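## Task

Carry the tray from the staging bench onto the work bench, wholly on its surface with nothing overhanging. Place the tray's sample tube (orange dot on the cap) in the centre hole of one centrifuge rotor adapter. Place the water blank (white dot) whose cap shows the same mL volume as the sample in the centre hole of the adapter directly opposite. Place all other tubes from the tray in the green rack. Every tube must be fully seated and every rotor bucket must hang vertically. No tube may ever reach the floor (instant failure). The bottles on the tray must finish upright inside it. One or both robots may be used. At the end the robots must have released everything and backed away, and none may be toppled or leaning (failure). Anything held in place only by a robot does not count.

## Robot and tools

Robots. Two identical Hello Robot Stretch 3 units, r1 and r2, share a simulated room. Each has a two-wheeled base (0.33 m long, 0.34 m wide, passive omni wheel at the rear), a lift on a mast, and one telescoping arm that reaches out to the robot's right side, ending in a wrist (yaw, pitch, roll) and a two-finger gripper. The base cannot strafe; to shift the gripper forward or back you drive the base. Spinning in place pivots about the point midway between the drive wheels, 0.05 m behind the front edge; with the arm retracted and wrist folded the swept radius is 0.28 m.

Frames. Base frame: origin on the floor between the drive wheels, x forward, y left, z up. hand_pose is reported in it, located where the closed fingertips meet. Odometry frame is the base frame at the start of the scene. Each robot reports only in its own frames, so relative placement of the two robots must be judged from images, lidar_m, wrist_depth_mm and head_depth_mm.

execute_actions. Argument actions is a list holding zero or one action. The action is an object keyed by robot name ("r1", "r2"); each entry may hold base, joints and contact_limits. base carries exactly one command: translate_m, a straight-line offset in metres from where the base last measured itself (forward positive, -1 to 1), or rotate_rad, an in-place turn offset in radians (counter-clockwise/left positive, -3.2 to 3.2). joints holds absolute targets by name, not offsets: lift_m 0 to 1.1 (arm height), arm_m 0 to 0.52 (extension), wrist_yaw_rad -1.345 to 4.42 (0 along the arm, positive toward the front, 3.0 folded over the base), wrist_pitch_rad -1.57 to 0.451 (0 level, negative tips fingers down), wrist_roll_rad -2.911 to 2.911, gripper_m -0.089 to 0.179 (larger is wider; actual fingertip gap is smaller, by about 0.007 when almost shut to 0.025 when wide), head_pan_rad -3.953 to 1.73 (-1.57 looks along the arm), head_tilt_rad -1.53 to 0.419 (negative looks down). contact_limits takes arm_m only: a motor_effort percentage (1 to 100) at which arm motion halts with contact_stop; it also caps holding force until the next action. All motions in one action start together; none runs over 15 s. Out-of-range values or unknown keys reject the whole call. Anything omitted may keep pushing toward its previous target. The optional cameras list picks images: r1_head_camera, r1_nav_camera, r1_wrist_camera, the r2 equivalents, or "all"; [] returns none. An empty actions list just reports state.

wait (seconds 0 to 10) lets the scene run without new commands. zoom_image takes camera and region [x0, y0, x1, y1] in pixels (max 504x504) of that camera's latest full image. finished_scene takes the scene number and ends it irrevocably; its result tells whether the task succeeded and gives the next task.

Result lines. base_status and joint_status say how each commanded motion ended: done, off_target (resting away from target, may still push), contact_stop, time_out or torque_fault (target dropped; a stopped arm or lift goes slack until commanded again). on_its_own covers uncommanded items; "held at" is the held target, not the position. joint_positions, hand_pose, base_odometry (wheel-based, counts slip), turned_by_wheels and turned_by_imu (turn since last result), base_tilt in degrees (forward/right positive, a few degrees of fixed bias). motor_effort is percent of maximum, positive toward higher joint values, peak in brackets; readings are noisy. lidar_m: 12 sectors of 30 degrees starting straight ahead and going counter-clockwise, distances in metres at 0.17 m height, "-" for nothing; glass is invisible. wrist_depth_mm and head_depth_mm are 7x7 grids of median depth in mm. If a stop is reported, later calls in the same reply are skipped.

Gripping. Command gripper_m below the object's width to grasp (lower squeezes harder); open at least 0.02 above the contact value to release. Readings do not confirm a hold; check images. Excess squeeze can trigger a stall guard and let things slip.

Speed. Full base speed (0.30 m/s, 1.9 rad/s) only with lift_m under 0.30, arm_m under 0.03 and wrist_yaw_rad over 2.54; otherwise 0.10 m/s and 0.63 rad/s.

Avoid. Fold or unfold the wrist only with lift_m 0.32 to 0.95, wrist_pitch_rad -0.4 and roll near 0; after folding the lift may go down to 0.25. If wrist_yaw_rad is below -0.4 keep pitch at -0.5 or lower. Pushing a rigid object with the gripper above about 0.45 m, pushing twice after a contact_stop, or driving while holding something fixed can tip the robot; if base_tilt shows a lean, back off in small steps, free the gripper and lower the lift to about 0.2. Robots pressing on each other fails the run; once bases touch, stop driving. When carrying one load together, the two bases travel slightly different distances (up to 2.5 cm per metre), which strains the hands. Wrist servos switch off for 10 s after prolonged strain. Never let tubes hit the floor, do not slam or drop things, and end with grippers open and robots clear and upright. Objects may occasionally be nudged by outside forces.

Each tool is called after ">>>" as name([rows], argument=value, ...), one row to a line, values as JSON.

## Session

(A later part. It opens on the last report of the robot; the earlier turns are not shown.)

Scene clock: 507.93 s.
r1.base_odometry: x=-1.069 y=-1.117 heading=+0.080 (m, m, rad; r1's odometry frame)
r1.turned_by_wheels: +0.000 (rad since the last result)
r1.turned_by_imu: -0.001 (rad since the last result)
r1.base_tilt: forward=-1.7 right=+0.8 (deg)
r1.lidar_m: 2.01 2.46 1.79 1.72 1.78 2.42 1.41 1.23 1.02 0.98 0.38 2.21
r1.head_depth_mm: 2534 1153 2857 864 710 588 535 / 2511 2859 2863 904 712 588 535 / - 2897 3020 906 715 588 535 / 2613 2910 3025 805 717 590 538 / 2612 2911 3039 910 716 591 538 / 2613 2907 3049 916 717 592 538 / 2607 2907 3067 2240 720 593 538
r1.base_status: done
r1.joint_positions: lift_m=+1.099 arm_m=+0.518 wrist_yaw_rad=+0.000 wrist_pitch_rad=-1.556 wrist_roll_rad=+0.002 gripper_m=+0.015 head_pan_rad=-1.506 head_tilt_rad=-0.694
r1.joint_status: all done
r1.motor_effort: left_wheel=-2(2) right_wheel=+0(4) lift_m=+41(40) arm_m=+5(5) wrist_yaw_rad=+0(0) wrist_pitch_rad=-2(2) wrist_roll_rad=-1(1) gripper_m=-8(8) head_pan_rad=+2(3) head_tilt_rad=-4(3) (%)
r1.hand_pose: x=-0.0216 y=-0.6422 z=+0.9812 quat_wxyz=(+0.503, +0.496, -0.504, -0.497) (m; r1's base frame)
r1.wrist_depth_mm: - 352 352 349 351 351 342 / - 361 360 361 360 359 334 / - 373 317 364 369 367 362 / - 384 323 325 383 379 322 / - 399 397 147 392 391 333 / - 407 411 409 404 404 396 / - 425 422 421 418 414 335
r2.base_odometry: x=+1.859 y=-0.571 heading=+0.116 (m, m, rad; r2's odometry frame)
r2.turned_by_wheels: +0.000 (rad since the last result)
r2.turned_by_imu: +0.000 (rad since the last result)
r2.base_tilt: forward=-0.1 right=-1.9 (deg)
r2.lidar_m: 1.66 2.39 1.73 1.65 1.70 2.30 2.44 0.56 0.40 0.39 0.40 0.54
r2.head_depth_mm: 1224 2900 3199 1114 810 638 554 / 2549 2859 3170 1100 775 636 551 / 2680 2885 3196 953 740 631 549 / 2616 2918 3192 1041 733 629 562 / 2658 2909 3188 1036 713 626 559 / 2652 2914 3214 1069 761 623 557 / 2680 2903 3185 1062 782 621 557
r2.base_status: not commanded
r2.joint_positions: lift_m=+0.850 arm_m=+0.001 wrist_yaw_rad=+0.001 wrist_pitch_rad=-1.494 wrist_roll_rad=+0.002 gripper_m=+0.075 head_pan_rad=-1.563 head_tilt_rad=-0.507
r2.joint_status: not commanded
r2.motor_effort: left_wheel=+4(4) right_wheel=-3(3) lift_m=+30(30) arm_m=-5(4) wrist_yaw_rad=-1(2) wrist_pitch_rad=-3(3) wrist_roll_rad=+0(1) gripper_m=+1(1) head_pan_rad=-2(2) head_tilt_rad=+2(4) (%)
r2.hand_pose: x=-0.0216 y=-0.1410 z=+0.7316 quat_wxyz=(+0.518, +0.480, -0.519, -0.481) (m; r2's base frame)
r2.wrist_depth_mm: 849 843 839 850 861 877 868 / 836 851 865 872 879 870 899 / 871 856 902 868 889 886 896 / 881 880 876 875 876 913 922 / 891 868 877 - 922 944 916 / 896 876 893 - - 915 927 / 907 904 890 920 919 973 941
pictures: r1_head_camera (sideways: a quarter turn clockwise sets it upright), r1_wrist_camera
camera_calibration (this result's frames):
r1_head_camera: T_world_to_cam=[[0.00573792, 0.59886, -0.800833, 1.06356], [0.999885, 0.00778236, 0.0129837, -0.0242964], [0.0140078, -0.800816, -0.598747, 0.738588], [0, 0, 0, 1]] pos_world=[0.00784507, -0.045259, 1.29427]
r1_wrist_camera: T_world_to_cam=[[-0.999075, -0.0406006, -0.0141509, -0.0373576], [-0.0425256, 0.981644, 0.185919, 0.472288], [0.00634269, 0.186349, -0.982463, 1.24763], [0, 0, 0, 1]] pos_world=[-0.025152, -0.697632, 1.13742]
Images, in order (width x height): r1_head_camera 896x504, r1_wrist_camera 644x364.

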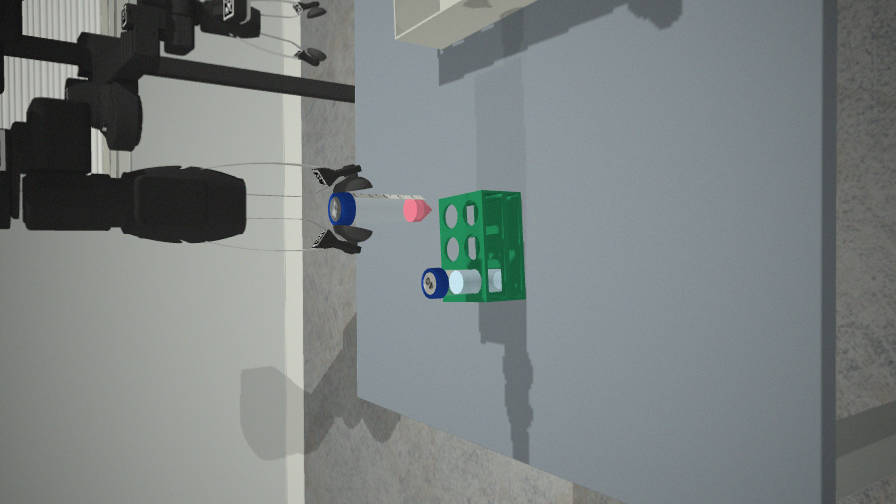

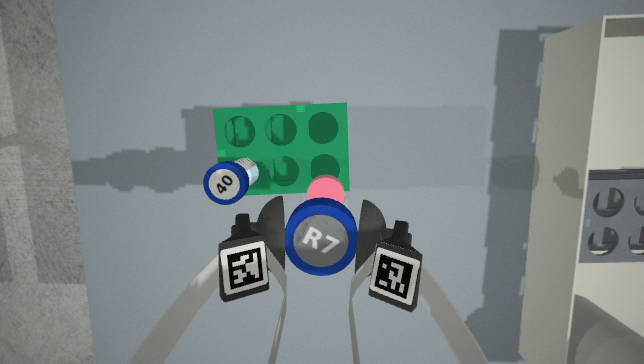

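>>> execute_actions([
  {"r1":{"joints":{"arm_m":0.52,"wrist_pitch_rad":-1.535,"lift_m":1.04}}},
], cameras=["r1_wrist_camera","r1_head_camera"])

>>> execute_actions([
  {"r1":{"joints":{"lift_m":0.993}}},
], cameras=["r1_wrist_camera","r1_head_camera"])

Scene clock: 511.90 s.
r1.base_odometry: x=-1.069 y=-1.117 heading=+0.080 (m, m, rad; r1's odometry frame)
r1.turned_by_wheels: +0.000 (rad since the last result)
r1.turned_by_imu: +0.000 (rad since the last result)
r1.base_tilt: forward=-1.7 right=+0.6 (deg)
r1.lidar_m: 2.01 2.47 1.79 1.72 1.78 2.42 1.41 1.23 1.01 0.98 0.38 2.21
r1.head_depth_mm: - 1185 2850 862 710 588 535 / 1297 2880 2858 903 712 588 534 / - 2937 2861 873 714 590 536 / 2615 2898 3017 776 714 590 537 / 2629 2918 3029 911 717 592 538 / 2616 2941 3053 911 719 592 538 / 2613 2903 3047 2236 720 592 539
r1.base_status: not commanded
r1.joint_positions: lift_m=+1.040 arm_m=+0.520 wrist_yaw_rad=+0.000 wrist_pitch_rad=-1.535 wrist_roll_rad=+0.002 gripper_m=+0.015 head_pan_rad=-1.506 head_tilt_rad=-0.694
r1.joint_status: all done
r1.motor_effort: left_wheel=-2(1) right_wheel=+0(0) lift_m=+29(33) arm_m=+5(5) wrist_yaw_rad=+0(0) wrist_pitch_rad=+0(1) wrist_roll_rad=-1(0) gripper_m=-7(8) head_pan_rad=+3(3) head_tilt_rad=-4(4) (%)
r1.hand_pose: x=-0.0216 y=-0.6496 z=+0.9220 quat_wxyz=(+0.508, +0.491, -0.509, -0.492) (m; r1's base frame)
r1.wrist_depth_mm: 301 300 299 300 299 296 294 / 311 309 309 308 304 305 283 / 321 314 290 311 313 313 284 / 325 326 262 260 321 320 286 / 337 331 268 147 333 328 287 / 349 344 345 340 340 338 291 / - 353 352 351 348 347 308
r2.base_odometry: x=+1.859 y=-0.571 heading=+0.116 (m, m, rad; r2's odometry frame)
r2.turned_by_wheels: +0.000 (rad since the last result)
r2.turned_by_imu: +0.000 (rad since the last result)
r2.base_tilt: forward=-0.1 right=-1.9 (deg)
r2.lidar_m: 1.65 2.39 1.73 1.65 1.70 2.29 2.44 0.56 0.41 0.39 0.40 0.54
r2.head_depth_mm: 1257 2891 3170 1108 808 638 553 / 2597 2841 3164 1106 774 636 552 / 2630 2915 3231 947 741 631 550 / 2662 2892 3205 1036 734 629 562 / 2638 2891 3191 1036 715 624 559 / 2661 2910 3197 1067 758 622 558 / 2671 2906 3201 1062 782 621 556
r2.base_status: not commanded
r2.joint_positions: lift_m=+0.850 arm_m=+0.001 wrist_yaw_rad=+0.001 wrist_pitch_rad=-1.494 wrist_roll_rad=+0.002 gripper_m=+0.075 head_pan_rad=-1.563 head_tilt_rad=-0.507
r2.joint_status: not commanded
r2.motor_effort: left_wheel=+5(4) right_wheel=-3(3) lift_m=+30(30) arm_m=-4(4) wrist_yaw_rad=-1(1) wrist_pitch_rad=-2(3) wrist_roll_rad=+0(0) gripper_m=+1(1) head_pan_rad=-3(3) head_tilt_rad=+2(2) (%)
r2.hand_pose: x=-0.0216 y=-0.1410 z=+0.7316 quat_wxyz=(+0.518, +0.480, -0.519, -0.481) (m; r2's base frame)
r2.wrist_depth_mm: 841 861 857 853 882 856 893 / 850 874 860 861 852 873 883 / 854 867 875 873 863 877 883 / 851 874 887 891 902 902 917 / 908 878 865 - 940 888 927 / 881 898 909 - - 927 916 / 907 918 939 903 922 912 918
pictures: r1_head_camera (sideways: a quarter turn clockwise sets it upright), r1_wrist_camera
camera_calibration (this result's frames):
r1_head_camera: T_world_to_cam=[[0.00573807, 0.59886, -0.800833, 1.06356], [0.999885, 0.00778212, 0.0129837, -0.0242965], [0.0140076, -0.800816, -0.598747, 0.738588], [0, 0, 0, 1]] pos_world=[0.00784506, -0.045259, 1.29427]
r1_wrist_camera: T_world_to_cam=[[-0.999074, -0.040903, -0.0133112, -0.0394621], [-0.0425435, 0.9853, 0.165452, 0.51175], [0.00634803, 0.165865, -0.986128, 1.18094], [0, 0, 0, 1]] pos_world=[-0.0251506, -0.701719, 1.07937]
Images, in order (width x height): r1_head_camera 896x504, r1_wrist_camera 644x364.

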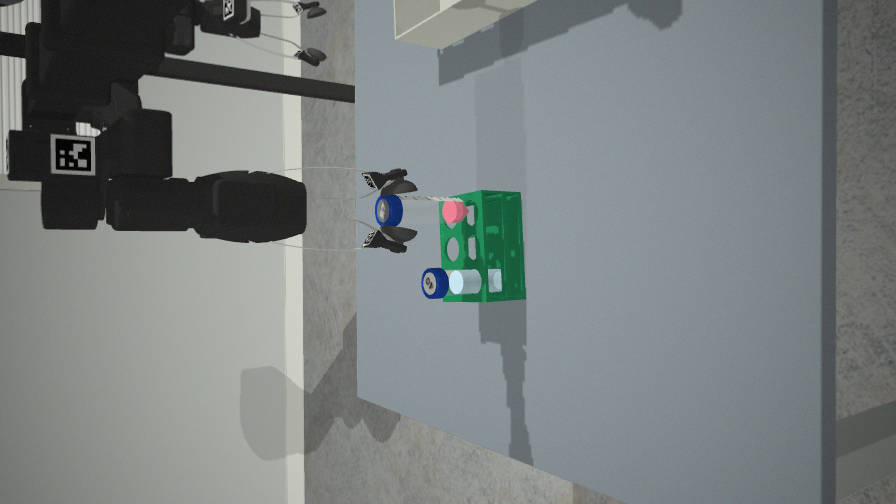

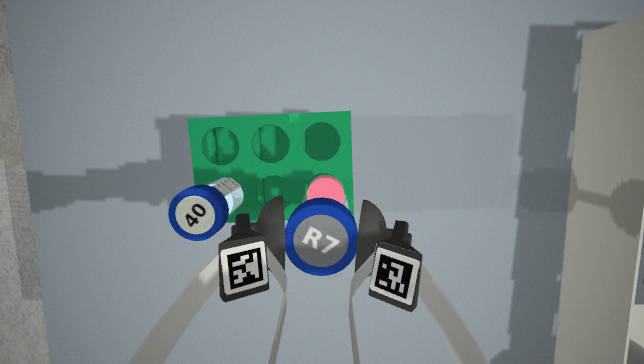

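Scene clock: 513.17 s.
r1.base_odometry: x=-1.069 y=-1.117 heading=+0.080 (m, m, rad; r1's odometry frame)
r1.turned_by_wheels: +0.000 (rad since the last result)
r1.turned_by_imu: +0.000 (rad since the last result)
r1.base_tilt: forward=-1.7 right=+0.5 (deg)
r1.lidar_m: 2.00 2.46 1.79 1.72 1.77 2.42 1.41 1.23 1.01 0.97 0.38 2.21
r1.head_depth_mm: 2504 - 2834 861 712 588 534 / 2513 2939 2839 904 713 589 536 / 2587 - 2859 873 715 591 535 / 2644 2916 2889 776 716 590 537 / 2616 2911 3025 911 716 592 538 / 2623 2924 3076 911 718 592 538 / 2605 2918 3065 2236 718 594 539
r1.base_status: not commanded
r1.joint_positions: lift_m=+0.993 arm_m=+0.520 wrist_yaw_rad=+0.000 wrist_pitch_rad=-1.535 wrist_roll_rad=+0.002 gripper_m=+0.015 head_pan_rad=-1.506 head_tilt_rad=-0.694
r1.joint_status: all done
r1.motor_effort: left_wheel=-2(1) right_wheel=+0(0) lift_m=+29(29) arm_m=+5(5) wrist_yaw_rad=+0(0) wrist_pitch_rad=+0(0) wrist_roll_rad=-1(1) gripper_m=-8(9) head_pan_rad=+3(2) head_tilt_rad=-3(4) (%)
r1.hand_pose: x=-0.0216 y=-0.6496 z=+0.8750 quat_wxyz=(+0.508, +0.491, -0.509, -0.492) (m; r1's base frame)
r1.wrist_depth_mm: 259 257 256 257 254 255 252 / 263 263 263 261 262 260 256 / 272 268 264 210 265 266 264 / 278 276 216 214 275 272 271 / 286 159 211 147 279 281 276 / 293 293 292 291 290 289 283 / 302 301 300 298 299 296 293
r2.base_odometry: x=+1.859 y=-0.571 heading=+0.116 (m, m, rad; r2's odometry frame)
r2.turned_by_wheels: +0.000 (rad since the last result)
r2.turned_by_imu: +0.000 (rad since the last result)
r2.base_tilt: forward=+0.0 right=-2.1 (deg)
r2.lidar_m: 1.65 2.39 1.73 1.65 1.71 2.30 2.44 0.56 0.40 0.39 0.40 0.54
r2.head_depth_mm: 1279 2800 3187 1112 811 638 553 / 2607 2863 3141 1096 775 635 552 / 2633 2892 3222 951 741 631 550 / 2621 2899 3208 1038 733 628 561 / 2658 2904 3235 1034 715 625 559 / 2653 2904 3205 1063 758 624 558 / 2643 2915 3185 1060 782 621 557
r2.base_status: not commanded
r2.joint_positions: lift_m=+0.850 arm_m=+0.001 wrist_yaw_rad=+0.001 wrist_pitch_rad=-1.494 wrist_roll_rad=+0.002 gripper_m=+0.075 head_pan_rad=-1.563 head_tilt_rad=-0.507
r2.joint_status: not commanded
r2.motor_effort: left_wheel=+5(4) right_wheel=-3(3) lift_m=+30(30) arm_m=-4(4) wrist_yaw_rad=+0(1) wrist_pitch_rad=-3(3) wrist_roll_rad=+0(0) gripper_m=+1(1) head_pan_rad=-3(3) head_tilt_rad=+3(3) (%)
r2.hand_pose: x=-0.0216 y=-0.1410 z=+0.7316 quat_wxyz=(+0.518, +0.480, -0.519, -0.481) (m; r2's base frame)
r2.wrist_depth_mm: 857 856 843 840 852 856 852 / 885 862 875 893 891 852 900 / 881 843 849 896 889 888 925 / 884 884 857 897 915 902 879 / 896 902 880 - 910 891 894 / 881 903 902 - - 937 941 / 880 906 924 913 945 932 903
pictures: r1_head_camera (sideways: a quarter turn clockwise sets it upright), r1_wrist_camera
camera_calibration (this result's frames):
r1_head_camera: T_world_to_cam=[[0.00573778, 0.59886, -0.800833, 1.06356], [0.999885, 0.0077826, 0.0129837, -0.0242965], [0.014008, -0.800816, -0.598747, 0.738588], [0, 0, 0, 1]] pos_world=[0.00784508, -0.045259, 1.29427]
r1_wrist_camera: T_world_to_cam=[[-0.999074, -0.0409044, -0.0133092, -0.0400908], [-0.0425442, 0.985308, 0.165403, 0.519587], [0.00634794, 0.165816, -0.986136, 1.13458], [0, 0, 0, 1]] pos_world=[-0.0251506, -0.701724, 1.03238]
Images, in order (width x height): r1_head_camera 896x504, r1_wrist_camera 644x364.

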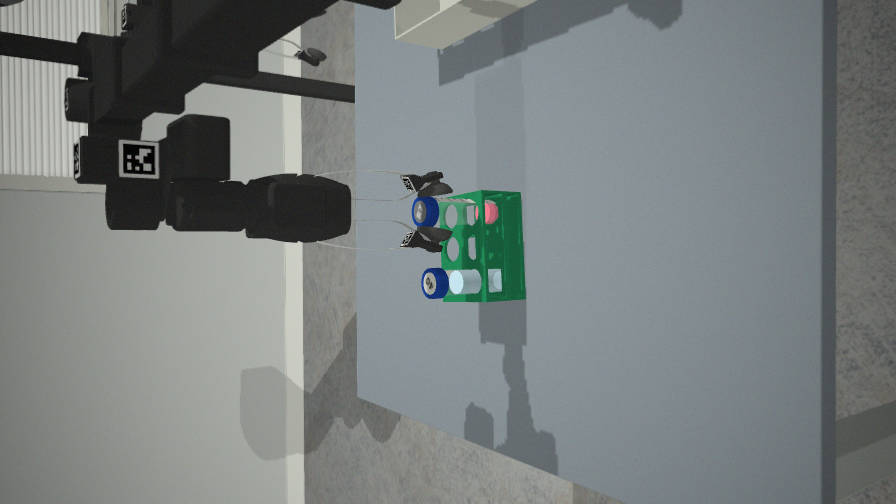

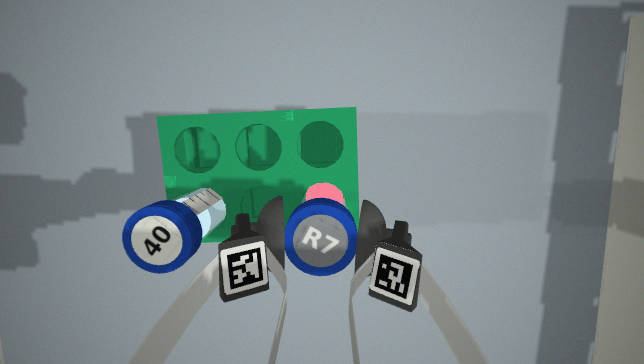

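>>> execute_actions([
  {"r1":{"joints":{"gripper_m":0.055}}},
], cameras=["r1_wrist_camera"])

>>> execute_actions([
  {"r1":{"joints":{"lift_m":1.08}}},
], cameras=[])

>>> execute_actions([
  {"r1":{"joints":{"arm_m":0.05}}},
], cameras=["r1_head_camera","r2_nav_camera"])

Scene clock: 517.27 s.
r1.base_odometry: x=-1.069 y=-1.117 heading=+0.080 (m, m, rad; r1's odometry frame)
r1.turned_by_wheels: +0.000 (rad since the last result)
r1.turned_by_imu: +0.000 (rad since the last result)
r1.base_tilt: forward=-1.6 right=+0.6 (deg)
r1.lidar_m: 2.01 2.45 1.79 1.72 1.78 2.42 1.41 1.23 1.01 0.98 0.38 2.21
r1.head_depth_mm: 2523 - 2854 862 712 586 535 / 2532 2942 2837 902 713 589 537 / 2564 - 2850 874 715 589 536 / 2620 2911 2945 776 715 590 537 / 2605 2904 3059 913 716 591 538 / 2622 2894 3049 912 719 592 539 / 2622 2921 3040 2232 721 593 539
r1.base_status: not commanded
r1.joint_positions: lift_m=+0.993 arm_m=+0.520 wrist_yaw_rad=+0.000 wrist_pitch_rad=-1.535 wrist_roll_rad=+0.002 gripper_m=+0.055 head_pan_rad=-1.506 head_tilt_rad=-0.694
r1.joint_status: all done
r1.motor_effort: left_wheel=-1(2) right_wheel=+0(0) lift_m=+29(29) arm_m=+5(5) wrist_yaw_rad=+0(0) wrist_pitch_rad=+0(0) wrist_roll_rad=-1(1) gripper_m=+1(76) head_pan_rad=+3(3) head_tilt_rad=-4(4) (%)
r1.hand_pose: x=-0.0216 y=-0.6496 z=+0.8750 quat_wxyz=(+0.508, +0.491, -0.509, -0.492) (m; r1's base frame)
r1.wrist_depth_mm: 259 258 255 253 254 253 253 / 263 263 261 262 259 259 258 / 271 269 265 212 267 265 263 / 278 277 216 214 274 273 273 / 286 158 193 158 282 280 274 / 295 292 296 291 - 288 284 / 302 299 298 299 297 297 291
r2.base_odometry: x=+1.859 y=-0.571 heading=+0.116 (m, m, rad; r2's odometry frame)
r2.turned_by_wheels: +0.000 (rad since the last result)
r2.turned_by_imu: +0.000 (rad since the last result)
r2.base_tilt: forward=+0.0 right=-2.1 (deg)
r2.lidar_m: 1.65 2.40 1.72 1.65 1.71 2.30 2.44 0.56 0.40 0.39 0.40 0.54
r2.head_depth_mm: 1275 2781 3214 1109 810 636 553 / 2612 2856 3120 1102 774 634 552 / 2645 2932 3236 951 742 631 549 / 2614 2901 3229 1042 734 629 562 / 2639 2892 3232 1035 713 626 559 / 2678 2876 3196 1067 758 623 558 / 2660 2894 3215 1061 782 621 556
r2.base_status: not commanded
r2.joint_positions: lift_m=+0.850 arm_m=+0.001 wrist_yaw_rad=+0.001 wrist_pitch_rad=-1.494 wrist_roll_rad=+0.002 gripper_m=+0.075 head_pan_rad=-1.563 head_tilt_rad=-0.507
r2.joint_status: not commanded
r2.motor_effort: left_wheel=+4(5) right_wheel=-3(3) lift_m=+30(30) arm_m=-4(4) wrist_yaw_rad=+0(1) wrist_pitch_rad=-3(3) wrist_roll_rad=+0(0) gripper_m=+1(1) head_pan_rad=-2(3) head_tilt_rad=+3(3) (%)
r2.hand_pose: x=-0.0216 y=-0.1410 z=+0.7316 quat_wxyz=(+0.518, +0.480, -0.519, -0.481) (m; r2's base frame)
r2.wrist_depth_mm: 816 861 844 850 846 881 885 / 839 853 864 889 896 876 912 / 846 870 888 858 890 910 902 / 837 857 859 888 906 843 912 / 861 893 894 - 926 909 923 / 893 904 879 - - 913 930 / 887 893 877 912 951 909 933
pictures: r1_wrist_camera
camera_calibration (this result's frames):
r1_wrist_camera: T_world_to_cam=[[-0.999074, -0.0409034, -0.0133092, -0.0400902], [-0.0425432, 0.985308, 0.165403, 0.519587], [0.0063481, 0.165816, -0.986136, 1.13458], [0, 0, 0, 1]] pos_world=[-0.0251506, -0.701724, 1.03238]
Images, in order (width x height): r1_wrist_camera 644x364.

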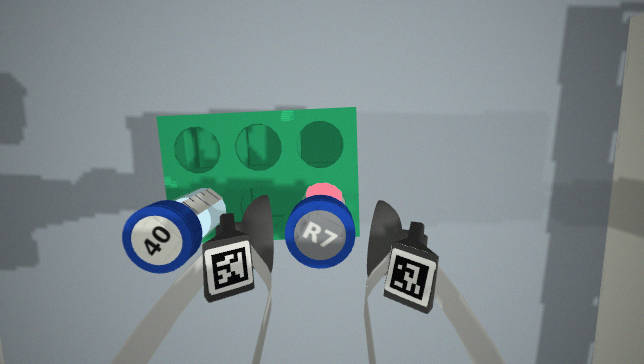

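Scene clock: 518.90 s.
r1.base_odometry: x=-1.069 y=-1.117 heading=+0.080 (m, m, rad; r1's odometry frame)
r1.turned_by_wheels: +0.000 (rad since the last result)
r1.turned_by_imu: +0.000 (rad since the last result)
r1.base_tilt: forward=-1.7 right=+0.7 (deg)
r1.lidar_m: 2.01 2.46 1.79 1.72 1.77 2.42 1.41 1.23 1.02 0.97 0.38 2.21
r1.head_depth_mm: 1932 1150 2860 863 712 588 534 / 1296 2846 2852 905 712 588 535 / - 2876 3045 903 714 589 536 / 2621 2911 3037 780 716 590 537 / 2620 2912 3040 909 716 591 537 / 2622 2906 3032 911 718 592 539 / 2627 2946 3092 2232 719 594 540
r1.base_status: not commanded
r1.joint_positions: lift_m=+1.080 arm_m=+0.520 wrist_yaw_rad=+0.000 wrist_pitch_rad=-1.535 wrist_roll_rad=+0.002 gripper_m=+0.055 head_pan_rad=-1.506 head_tilt_rad=-0.694
r1.joint_status: all done
r1.motor_effort: left_wheel=-1(2) right_wheel=+1(0) lift_m=+41(44) arm_m=+4(5) wrist_yaw_rad=+0(0) wrist_pitch_rad=+0(0) wrist_roll_rad=-1(1) gripper_m=+0(0) head_pan_rad=+3(2) head_tilt_rad=-4(4) (%)
r1.hand_pose: x=-0.0216 y=-0.6496 z=+0.9615 quat_wxyz=(+0.508, +0.491, -0.509, -0.492) (m; r1's base frame)
r1.wrist_depth_mm: 343 337 339 335 335 336 327 / - 346 344 343 344 342 314 / - 356 354 354 351 352 333 / - 368 300 300 363 357 318 / - 377 371 374 369 370 308 / - 386 390 384 - 377 342 / - 399 397 398 394 393 328
r2.base_odometry: x=+1.859 y=-0.571 heading=+0.116 (m, m, rad; r2's odometry frame)
r2.turned_by_wheels: +0.000 (rad since the last result)
r2.turned_by_imu: +0.000 (rad since the last result)
r2.base_tilt: forward=+0.0 right=-2.0 (deg)
r2.lidar_m: 1.65 2.39 1.72 1.65 1.70 2.30 2.44 0.56 0.40 0.39 0.40 0.54
r2.head_depth_mm: 1231 2899 3182 1113 808 637 554 / 2547 2871 3143 1101 774 633 551 / 2635 2898 3194 952 738 633 550 / 2663 2870 3201 1040 735 629 562 / 2653 2910 3196 1036 714 624 559 / 2661 2902 3230 1068 758 623 557 / 2648 2938 3217 1061 783 621 556
r2.base_status: not commanded
r2.joint_positions: lift_m=+0.850 arm_m=+0.001 wrist_yaw_rad=+0.001 wrist_pitch_rad=-1.494 wrist_roll_rad=+0.002 gripper_m=+0.075 head_pan_rad=-1.563 head_tilt_rad=-0.507
r2.joint_status: not commanded
r2.motor_effort: left_wheel=+5(4) right_wheel=-3(3) lift_m=+30(30) arm_m=-4(4) wrist_yaw_rad=-1(0) wrist_pitch_rad=-3(2) wrist_roll_rad=+0(0) gripper_m=+1(1) head_pan_rad=-2(2) head_tilt_rad=+2(2) (%)
r2.hand_pose: x=-0.0216 y=-0.1410 z=+0.7316 quat_wxyz=(+0.518, +0.480, -0.519, -0.481) (m; r2's base frame)
r2.wrist_depth_mm: 845 838 861 842 854 864 890 / 847 876 886 879 873 862 874 / 870 845 847 887 894 878 877 / 875 889 893 906 886 897 908 / 863 873 908 - 888 905 908 / 872 877 895 - - 936 917 / 897 944 904 898 924 905 965
pictures: none
No camera images: the call's "cameras" was empty. Leave "cameras" out to get every camera's image.

Scene clock: 523.53 s.
r1.base_odometry: x=-1.069 y=-1.117 heading=+0.080 (m, m, rad; r1's odometry frame)
r1.turned_by_wheels: +0.000 (rad since the last result)
r1.turned_by_imu: +0.000 (rad since the last result)
r1.base_tilt: forward=-1.7 right=+0.6 (deg)
r1.lidar_m: 2.01 2.46 1.79 1.72 1.78 2.42 1.41 1.23 1.01 0.97 0.38 2.21
r1.head_depth_mm: - - - - 712 587 533 / - - - - - - - / 2598 - - - - - 1149 / 2626 2892 3072 926 737 577 537 / 2618 2894 3045 906 715 590 538 / 2621 2908 3032 914 718 593 538 / 2637 2919 3111 2229 720 593 539
r1.base_status: not commanded
r1.joint_positions: lift_m=+1.080 arm_m=+0.050 wrist_yaw_rad=+0.000 wrist_pitch_rad=-1.535 wrist_roll_rad=+0.001 gripper_m=+0.055 head_pan_rad=-1.506 head_tilt_rad=-0.694
r1.joint_status: all done
r1.motor_effort: left_wheel=-2(1) right_wheel=+1(0) lift_m=+41(41) arm_m=-4(5) wrist_yaw_rad=+0(0) wrist_pitch_rad=+0(0) wrist_roll_rad=-1(1) gripper_m=+0(1) head_pan_rad=+3(2) head_tilt_rad=-5(6) (%)
r1.hand_pose: x=-0.0216 y=-0.1804 z=+0.9615 quat_wxyz=(+0.509, +0.491, -0.509, -0.492) (m; r1's base frame)
r1.wrist_depth_mm: - 340 338 338 335 335 336 / - - 369 356 347 343 343 / - - - - - - - / - - - - - - - / - - - - - - - / - - - - - - - / - - - - - - -
r2.base_odometry: x=+1.859 y=-0.571 heading=+0.116 (m, m, rad; r2's odometry frame)
r2.turned_by_wheels: +0.000 (rad since the last result)
r2.turned_by_imu: +0.000 (rad since the last result)
r2.base_tilt: forward=-0.2 right=-2.0 (deg)
r2.lidar_m: 1.65 2.40 1.72 1.65 1.70 2.30 2.44 0.56 0.40 0.39 0.40 0.54
r2.head_depth_mm: 1225 1345 3153 1111 809 636 552 / 2524 2829 3097 1102 775 634 552 / 2656 2922 3202 947 739 631 549 / 2641 2903 3215 1041 736 629 561 / 2666 2883 3236 1035 714 626 558 / 2656 2875 3247 1067 760 623 557 / 2638 2890 3212 1062 782 622 557
r2.base_status: not commanded
r2.joint_positions: lift_m=+0.850 arm_m=+0.001 wrist_yaw_rad=+0.001 wrist_pitch_rad=-1.494 wrist_roll_rad=+0.002 gripper_m=+0.075 head_pan_rad=-1.563 head_tilt_rad=-0.507
r2.joint_status: not commanded
r2.motor_effort: left_wheel=+4(4) right_wheel=-3(3) lift_m=+30(30) arm_m=-4(4) wrist_yaw_rad=-1(1) wrist_pitch_rad=-3(3) wrist_roll_rad=-1(1) gripper_m=+1(1) head_pan_rad=-2(3) head_tilt_rad=+2(3) (%)
r2.hand_pose: x=-0.0216 y=-0.1410 z=+0.7316 quat_wxyz=(+0.518, +0.480, -0.519, -0.481) (m; r2's base frame)
r2.wrist_depth_mm: 825 838 853 850 868 881 889 / 894 880 850 872 885 854 894 / 829 863 861 857 896 880 904 / 880 876 897 879 907 904 904 / 881 893 899 - 898 918 906 / 874 905 911 - - 935 928 / 857 917 913 886 935 925 941
pictures: r1_head_camera (sideways: a quarter turn clockwise sets it upright), r2_nav_camera (sideways: a quarter turn counterclockwise sets it upright)
camera_calibration (this result's frames):
r1_head_camera: T_world_to_cam=[[0.0057377, 0.59886, -0.800833, 1.06356], [0.999885, 0.00778272, 0.0129837, -0.0242964], [0.0140081, -0.800816, -0.598747, 0.738588], [0, 0, 0, 1]] pos_world=[0.00784508, -0.045259, 1.29427]
r2_nav_camera: T_world_to_cam=[[0.0196802, -0.441761, 0.896917, -1.12333], [-0.999424, 0.0161211, 0.0298696, 0.02805], [-0.0276545, -0.896988, -0.44119, 0.543856], [0, 0, 0, 1]] pos_world=[0.0651813, -0.00886308, 1.24664]
Images, in order (width x height): r1_head_camera 896x504, r2_nav_camera 672x504.

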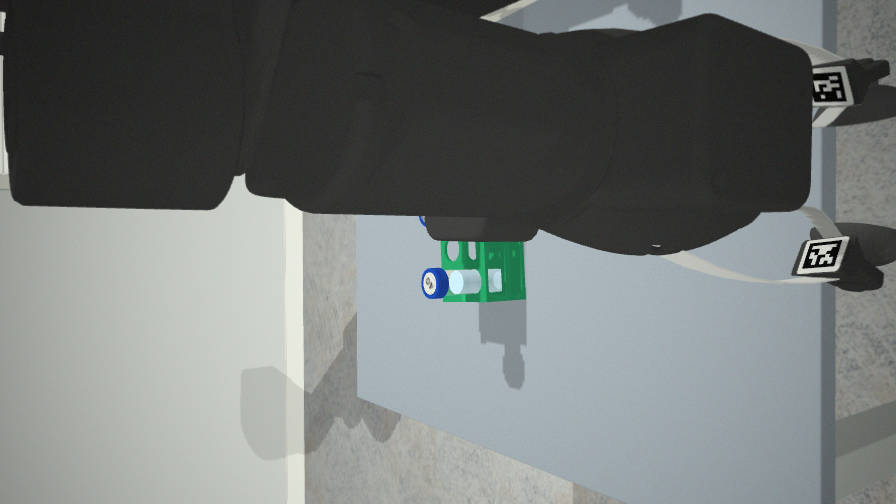

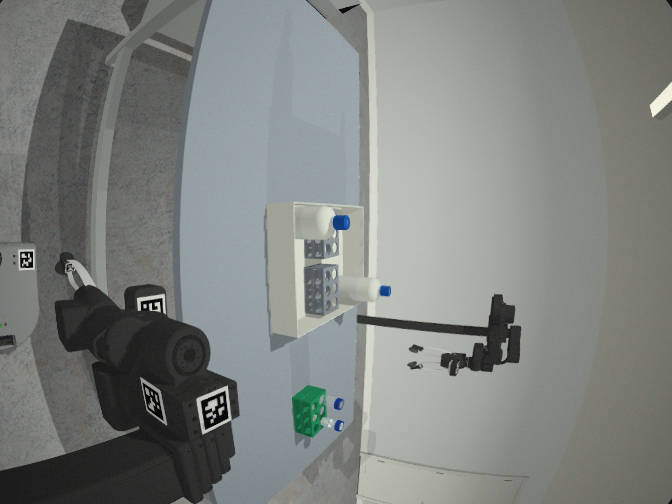

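>>> execute_actions(actions=[], cameras=["r1_head_camera","r2_head_camera"])

>>> finished_scene(scene=1)

Scene clock: 537.77 s.
r1.base_odometry: x=-1.069 y=-1.117 heading=+0.080 (m, m, rad; r1's odometry frame)
r1.turned_by_wheels: +0.000 (rad since the last result)
r1.turned_by_imu: +0.000 (rad since the last result)
r1.base_tilt: forward=-1.8 right=+0.6 (deg)
r1.lidar_m: 2.01 2.46 1.78 1.72 1.78 2.42 1.41 1.23 1.01 0.97 0.38 2.21
r1.head_depth_mm: - - - - 711 587 536 / - - - - - - - / 2596 - - - - - 1154 / 2612 2933 2991 927 739 575 536 / 2628 2920 3038 912 717 592 538 / 2620 2929 3071 913 720 593 539 / 2627 2899 3061 2235 716 593 539
r1.base_status: not commanded
r1.joint_positions: lift_m=+1.080 arm_m=+0.050 wrist_yaw_rad=+0.000 wrist_pitch_rad=-1.535 wrist_roll_rad=+0.001 gripper_m=+0.055 head_pan_rad=-1.506 head_tilt_rad=-0.694
r1.joint_status: all done
r1.motor_effort: left_wheel=-2(1) right_wheel=+0(0) lift_m=+41(41) arm_m=-4(5) wrist_yaw_rad=+0(0) wrist_pitch_rad=+0(0) wrist_roll_rad=+0(1) gripper_m=-1(1) head_pan_rad=+2(2) head_tilt_rad=-4(6) (%)
r1.hand_pose: x=-0.0216 y=-0.1804 z=+0.9615 quat_wxyz=(+0.509, +0.491, -0.509, -0.492) (m; r1's base frame)
r1.wrist_depth_mm: - 341 338 338 337 334 335 / - - 371 351 346 343 343 / - - - - - - - / - - - - - - - / - - - - - - - / - - - - - - - / - - - - - - -
r2.base_odometry: x=+1.859 y=-0.571 heading=+0.116 (m, m, rad; r2's odometry frame)
r2.turned_by_wheels: +0.000 (rad since the last result)
r2.turned_by_imu: +0.000 (rad since the last result)
r2.base_tilt: forward=+0.0 right=-2.0 (deg)
r2.lidar_m: 1.65 2.39 1.72 1.65 1.71 2.30 2.44 0.56 0.40 0.39 0.40 0.54
r2.head_depth_mm: 1233 1343 3210 1108 809 638 553 / 2523 2833 3153 1103 773 634 552 / 2640 2875 3229 949 738 630 550 / 2646 2899 3189 1038 733 629 562 / 2633 2897 3174 1032 715 626 559 / 2666 2879 3203 1069 759 623 557 / 2652 2914 3210 1058 783 621 556
r2.base_status: not commanded
r2.joint_positions: lift_m=+0.850 arm_m=+0.001 wrist_yaw_rad=+0.001 wrist_pitch_rad=-1.494 wrist_roll_rad=+0.002 gripper_m=+0.075 head_pan_rad=-1.563 head_tilt_rad=-0.507
r2.joint_status: not commanded
r2.motor_effort: left_wheel=+4(4) right_wheel=-3(3) lift_m=+30(30) arm_m=-4(4) wrist_yaw_rad=-1(1) wrist_pitch_rad=-3(3) wrist_roll_rad=+0(1) gripper_m=+1(1) head_pan_rad=-2(3) head_tilt_rad=+3(3) (%)
r2.hand_pose: x=-0.0216 y=-0.1410 z=+0.7316 quat_wxyz=(+0.518, +0.480, -0.519, -0.481) (m; r2's base frame)
r2.wrist_depth_mm: 832 846 851 871 864 855 866 / 865 869 884 865 881 907 864 / 839 853 877 859 856 858 882 / 849 886 875 869 873 909 912 / 905 891 863 - 903 901 936 / 887 876 905 - - 912 939 / 916 888 900 903 932 904 888
pictures: r1_head_camera (sideways: a quarter turn clockwise sets it upright), r2_head_camera (sideways: a quarter turn clockwise sets it upright)
camera_calibration (this result's frames):
r1_head_camera: T_world_to_cam=[[0.00573798, 0.59886, -0.800833, 1.06356], [0.999885, 0.00778224, 0.0129837, -0.0242964], [0.0140077, -0.800816, -0.598747, 0.738588], [0, 0, 0, 1]] pos_world=[0.00784506, -0.045259, 1.29427]
r2_head_camera: T_world_to_cam=[[-0.046031, 0.480088, -0.876012, 1.1578], [0.998651, 0.0432175, -0.0287903, 0.0379333], [0.0240372, -0.876155, -0.48143, 0.581988], [0, 0, 0, 1]] pos_world=[0.00142324, -0.0475737, 1.29553]
Images, in order (width x height): r1_head_camera 896x504, r2_head_camera 896x504.

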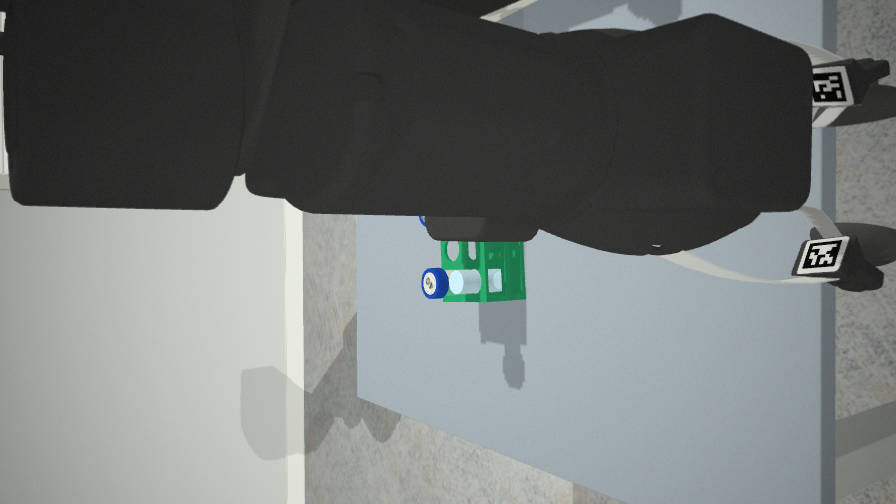

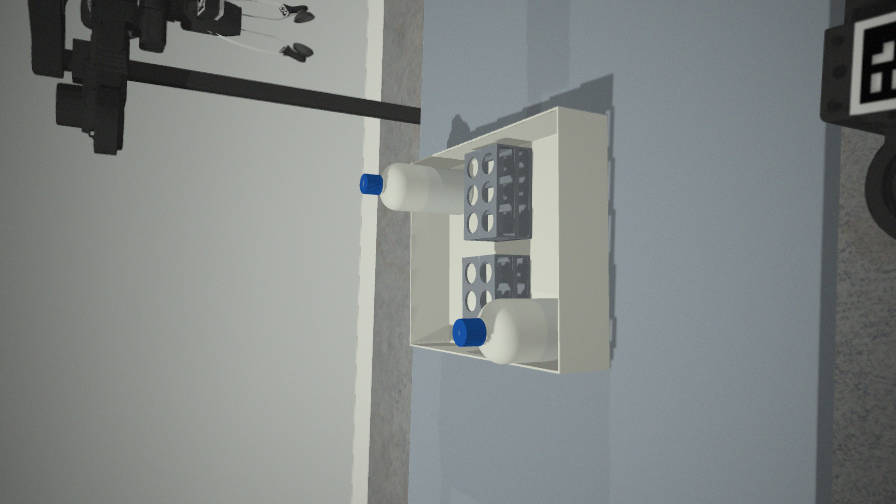

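The scene is finished: the task was done.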